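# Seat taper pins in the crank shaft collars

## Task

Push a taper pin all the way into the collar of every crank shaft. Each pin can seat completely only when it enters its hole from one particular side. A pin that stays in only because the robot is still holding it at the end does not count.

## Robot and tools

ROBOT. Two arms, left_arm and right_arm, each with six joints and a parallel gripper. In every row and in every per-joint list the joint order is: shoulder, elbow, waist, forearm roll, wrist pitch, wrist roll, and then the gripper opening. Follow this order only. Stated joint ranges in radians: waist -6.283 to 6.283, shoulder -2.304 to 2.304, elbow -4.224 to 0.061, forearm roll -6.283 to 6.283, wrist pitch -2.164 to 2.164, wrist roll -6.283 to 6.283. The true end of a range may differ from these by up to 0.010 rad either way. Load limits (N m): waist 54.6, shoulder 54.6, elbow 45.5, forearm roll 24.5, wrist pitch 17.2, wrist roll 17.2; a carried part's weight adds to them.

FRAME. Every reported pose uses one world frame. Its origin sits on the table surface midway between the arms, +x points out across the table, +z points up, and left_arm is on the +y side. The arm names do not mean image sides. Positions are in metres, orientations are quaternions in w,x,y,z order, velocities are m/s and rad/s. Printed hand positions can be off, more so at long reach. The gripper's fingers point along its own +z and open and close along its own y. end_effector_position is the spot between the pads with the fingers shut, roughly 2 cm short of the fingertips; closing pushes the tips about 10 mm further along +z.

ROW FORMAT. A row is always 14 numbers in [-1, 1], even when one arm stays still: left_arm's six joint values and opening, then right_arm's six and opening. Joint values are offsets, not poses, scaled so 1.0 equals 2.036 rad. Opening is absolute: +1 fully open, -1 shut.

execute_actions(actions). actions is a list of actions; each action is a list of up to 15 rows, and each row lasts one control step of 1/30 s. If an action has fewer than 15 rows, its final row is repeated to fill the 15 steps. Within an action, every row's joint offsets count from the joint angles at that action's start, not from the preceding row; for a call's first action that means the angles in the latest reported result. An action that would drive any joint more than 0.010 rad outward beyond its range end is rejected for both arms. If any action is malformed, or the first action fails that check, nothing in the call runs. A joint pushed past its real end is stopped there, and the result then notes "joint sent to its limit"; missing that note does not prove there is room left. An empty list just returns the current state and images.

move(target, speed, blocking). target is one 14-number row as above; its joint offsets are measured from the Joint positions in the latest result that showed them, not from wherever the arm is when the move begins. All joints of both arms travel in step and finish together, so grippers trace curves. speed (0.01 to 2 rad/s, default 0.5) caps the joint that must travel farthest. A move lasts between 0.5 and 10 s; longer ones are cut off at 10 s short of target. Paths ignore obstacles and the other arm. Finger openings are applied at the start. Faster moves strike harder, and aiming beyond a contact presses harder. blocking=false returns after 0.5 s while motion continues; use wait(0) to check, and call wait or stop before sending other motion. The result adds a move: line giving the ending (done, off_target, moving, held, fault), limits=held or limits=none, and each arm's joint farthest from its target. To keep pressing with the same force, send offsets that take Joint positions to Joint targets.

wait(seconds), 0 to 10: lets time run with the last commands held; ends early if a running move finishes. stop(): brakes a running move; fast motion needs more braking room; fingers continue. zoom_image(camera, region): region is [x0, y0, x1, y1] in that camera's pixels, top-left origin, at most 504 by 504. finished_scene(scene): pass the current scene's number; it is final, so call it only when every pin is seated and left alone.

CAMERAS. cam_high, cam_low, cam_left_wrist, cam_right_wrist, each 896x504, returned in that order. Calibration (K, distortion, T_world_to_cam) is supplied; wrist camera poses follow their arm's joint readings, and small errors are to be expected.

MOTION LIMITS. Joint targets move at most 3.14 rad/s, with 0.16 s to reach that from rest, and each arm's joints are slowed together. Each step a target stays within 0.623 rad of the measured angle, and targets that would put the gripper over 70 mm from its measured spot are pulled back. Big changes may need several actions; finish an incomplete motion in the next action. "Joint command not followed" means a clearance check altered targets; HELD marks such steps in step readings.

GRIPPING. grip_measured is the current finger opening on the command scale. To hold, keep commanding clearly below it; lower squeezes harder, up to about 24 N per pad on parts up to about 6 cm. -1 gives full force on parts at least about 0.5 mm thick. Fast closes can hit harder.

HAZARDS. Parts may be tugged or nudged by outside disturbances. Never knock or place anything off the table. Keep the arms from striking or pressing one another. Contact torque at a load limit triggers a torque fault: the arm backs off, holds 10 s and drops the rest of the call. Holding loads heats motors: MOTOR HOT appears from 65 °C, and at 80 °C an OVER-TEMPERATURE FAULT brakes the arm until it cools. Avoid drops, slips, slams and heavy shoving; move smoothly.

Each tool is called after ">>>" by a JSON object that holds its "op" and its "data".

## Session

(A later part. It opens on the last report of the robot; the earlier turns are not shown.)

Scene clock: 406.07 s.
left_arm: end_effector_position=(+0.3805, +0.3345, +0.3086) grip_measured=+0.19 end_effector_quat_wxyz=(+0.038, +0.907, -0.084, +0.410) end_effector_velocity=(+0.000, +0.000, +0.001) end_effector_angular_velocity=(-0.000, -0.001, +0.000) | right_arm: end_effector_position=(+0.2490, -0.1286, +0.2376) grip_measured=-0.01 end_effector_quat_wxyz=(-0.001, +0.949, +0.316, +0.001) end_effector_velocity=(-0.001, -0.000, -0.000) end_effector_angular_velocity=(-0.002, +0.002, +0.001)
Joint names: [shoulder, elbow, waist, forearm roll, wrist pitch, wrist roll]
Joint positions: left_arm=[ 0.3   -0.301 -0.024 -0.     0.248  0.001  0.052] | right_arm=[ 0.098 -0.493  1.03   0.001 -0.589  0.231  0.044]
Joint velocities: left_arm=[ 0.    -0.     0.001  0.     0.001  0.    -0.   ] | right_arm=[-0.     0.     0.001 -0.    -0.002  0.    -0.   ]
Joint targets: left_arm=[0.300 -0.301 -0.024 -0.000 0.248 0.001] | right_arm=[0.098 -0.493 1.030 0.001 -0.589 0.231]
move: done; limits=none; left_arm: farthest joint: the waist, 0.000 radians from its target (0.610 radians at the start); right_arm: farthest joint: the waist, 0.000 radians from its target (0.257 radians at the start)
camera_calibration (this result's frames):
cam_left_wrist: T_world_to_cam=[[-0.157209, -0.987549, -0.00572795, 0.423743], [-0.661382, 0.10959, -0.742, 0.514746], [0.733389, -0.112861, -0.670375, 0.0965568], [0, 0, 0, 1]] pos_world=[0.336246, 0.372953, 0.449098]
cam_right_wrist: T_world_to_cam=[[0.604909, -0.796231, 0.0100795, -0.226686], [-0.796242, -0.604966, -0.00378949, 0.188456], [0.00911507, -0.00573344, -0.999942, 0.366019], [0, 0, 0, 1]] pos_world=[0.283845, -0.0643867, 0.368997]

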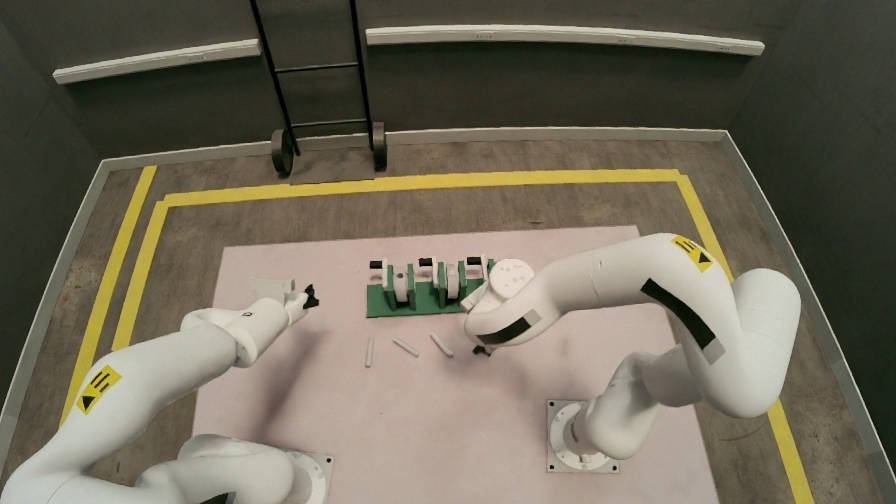

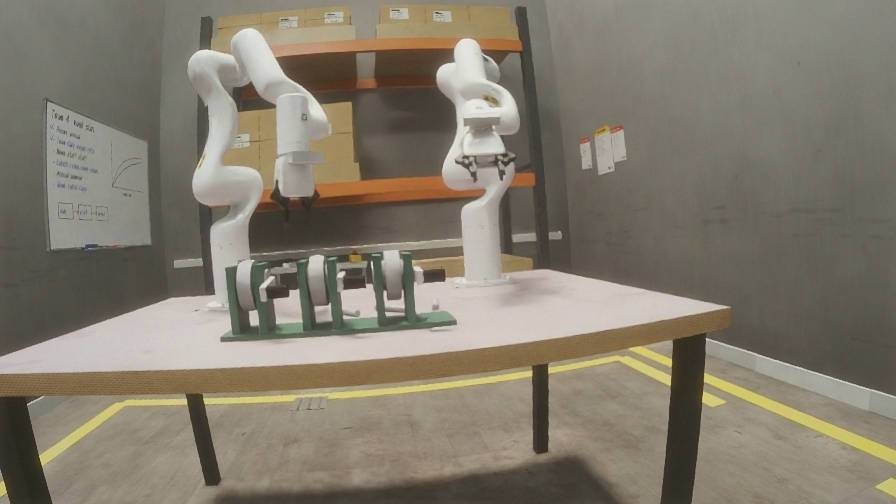

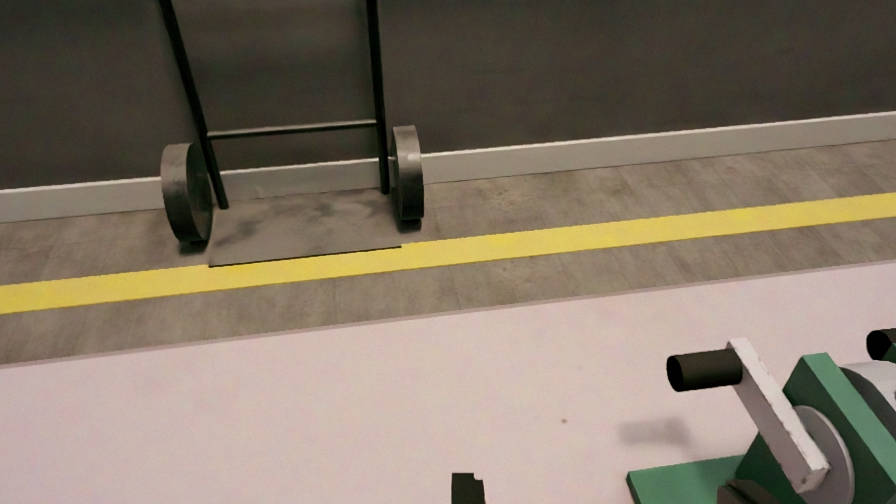

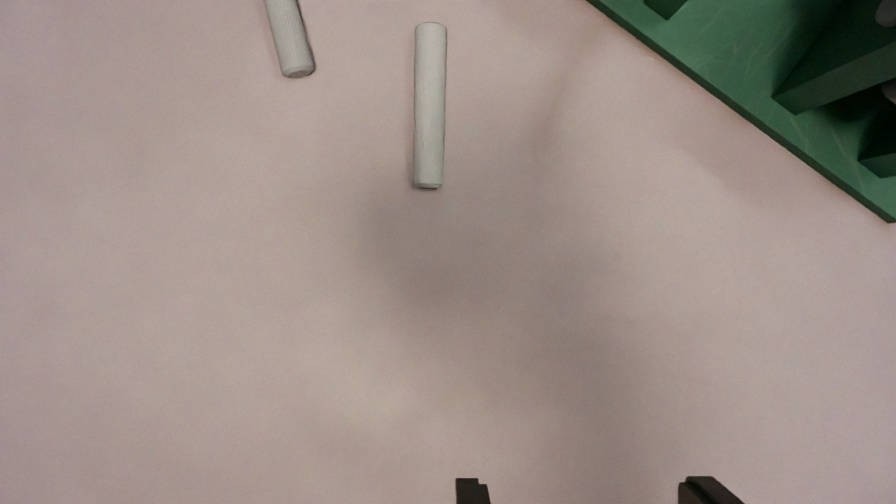

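>>> {"op": "move", "data": {"target": [0,0,0,0,0,0,0.2,-0.3296,-0.214,0,0,0.1144,0,0]}}

Scene clock: 413.00 s.
left_arm: end_effector_position=(+0.3805, +0.3345, +0.3086) grip_measured=+0.19 end_effector_quat_wxyz=(+0.038, +0.907, -0.084, +0.410) end_effector_velocity=(+0.000, +0.000, +0.001) end_effector_angular_velocity=(-0.001, -0.004, +0.001) | right_arm: end_effector_position=(+0.3621, +0.0064, +0.1005) grip_measured=-0.01 end_effector_quat_wxyz=(-0.000, +0.949, +0.316, +0.000) end_effector_velocity=(-0.001, -0.000, -0.001) end_effector_angular_velocity=(-0.002, +0.002, +0.000)
Joint names: [shoulder, elbow, waist, forearm roll, wrist pitch, wrist roll]
Joint positions: left_arm=[ 0.3   -0.301 -0.024 -0.     0.248  0.001  0.052] | right_arm=[-0.572 -0.929  1.03   0.001 -0.356  0.231  0.044]
Joint velocities: left_arm=[ 0.002 -0.     0.001 -0.     0.002 -0.     0.   ] | right_arm=[-0.003 -0.     0.     0.     0.     0.    -0.   ]
Joint targets: left_arm=[0.300 -0.301 -0.024 -0.000 0.248 0.001] | right_arm=[-0.573 -0.929 1.030 0.001 -0.356 0.231]
move: done; limits=none; left_arm: farthest joint: the waist, 0.000 radians from its target (0.000 radians at the start); right_arm: farthest joint: the shoulder, 0.001 radians from its target (0.671 radians at the start)
camera_calibration (this result's frames):
cam_left_wrist: T_world_to_cam=[[-0.157209, -0.987549, -0.00572796, 0.423743], [-0.661382, 0.10959, -0.742, 0.514746], [0.733389, -0.112861, -0.670376, 0.0965568], [0, 0, 0, 1]] pos_world=[0.336246, 0.372953, 0.449098]
cam_right_wrist: T_world_to_cam=[[0.60487, -0.796252, 0.0106746, -0.186237], [-0.796284, -0.60492, -0.00188876, 0.35949], [0.0079612, -0.00735754, -0.999941, 0.229154], [0, 0, 0, 1]] pos_world=[0.397081, 0.070857, 0.231808]

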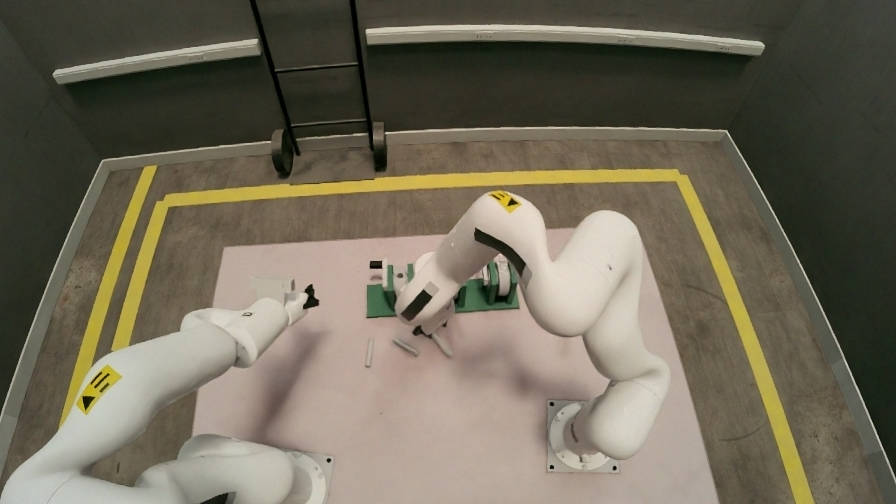

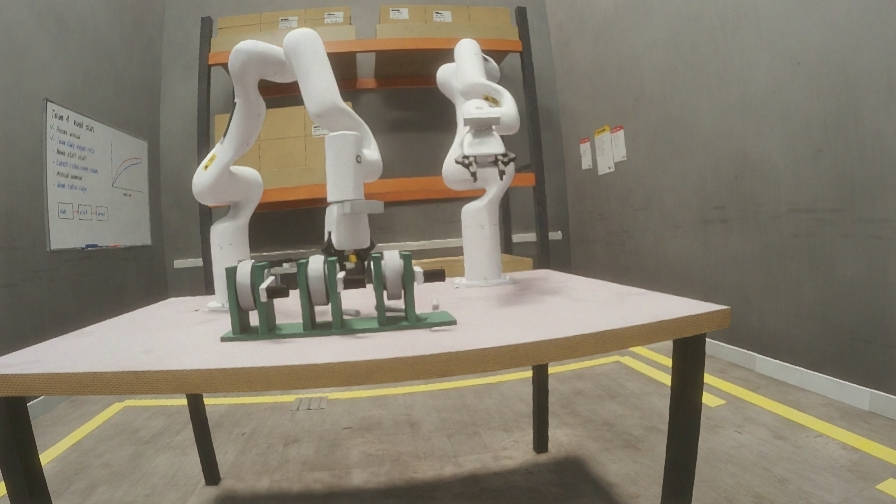

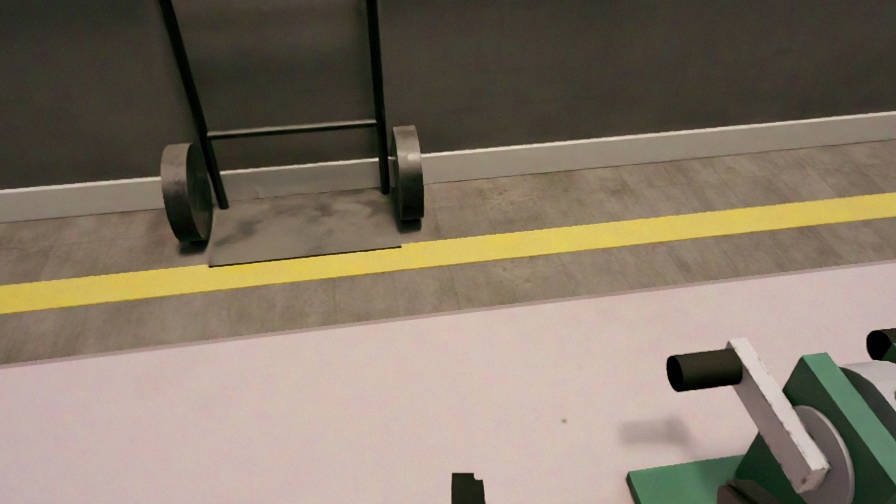

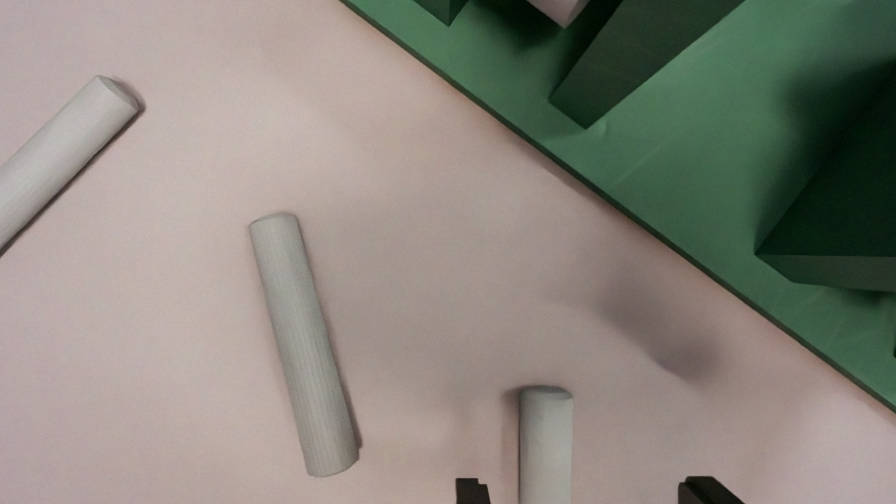

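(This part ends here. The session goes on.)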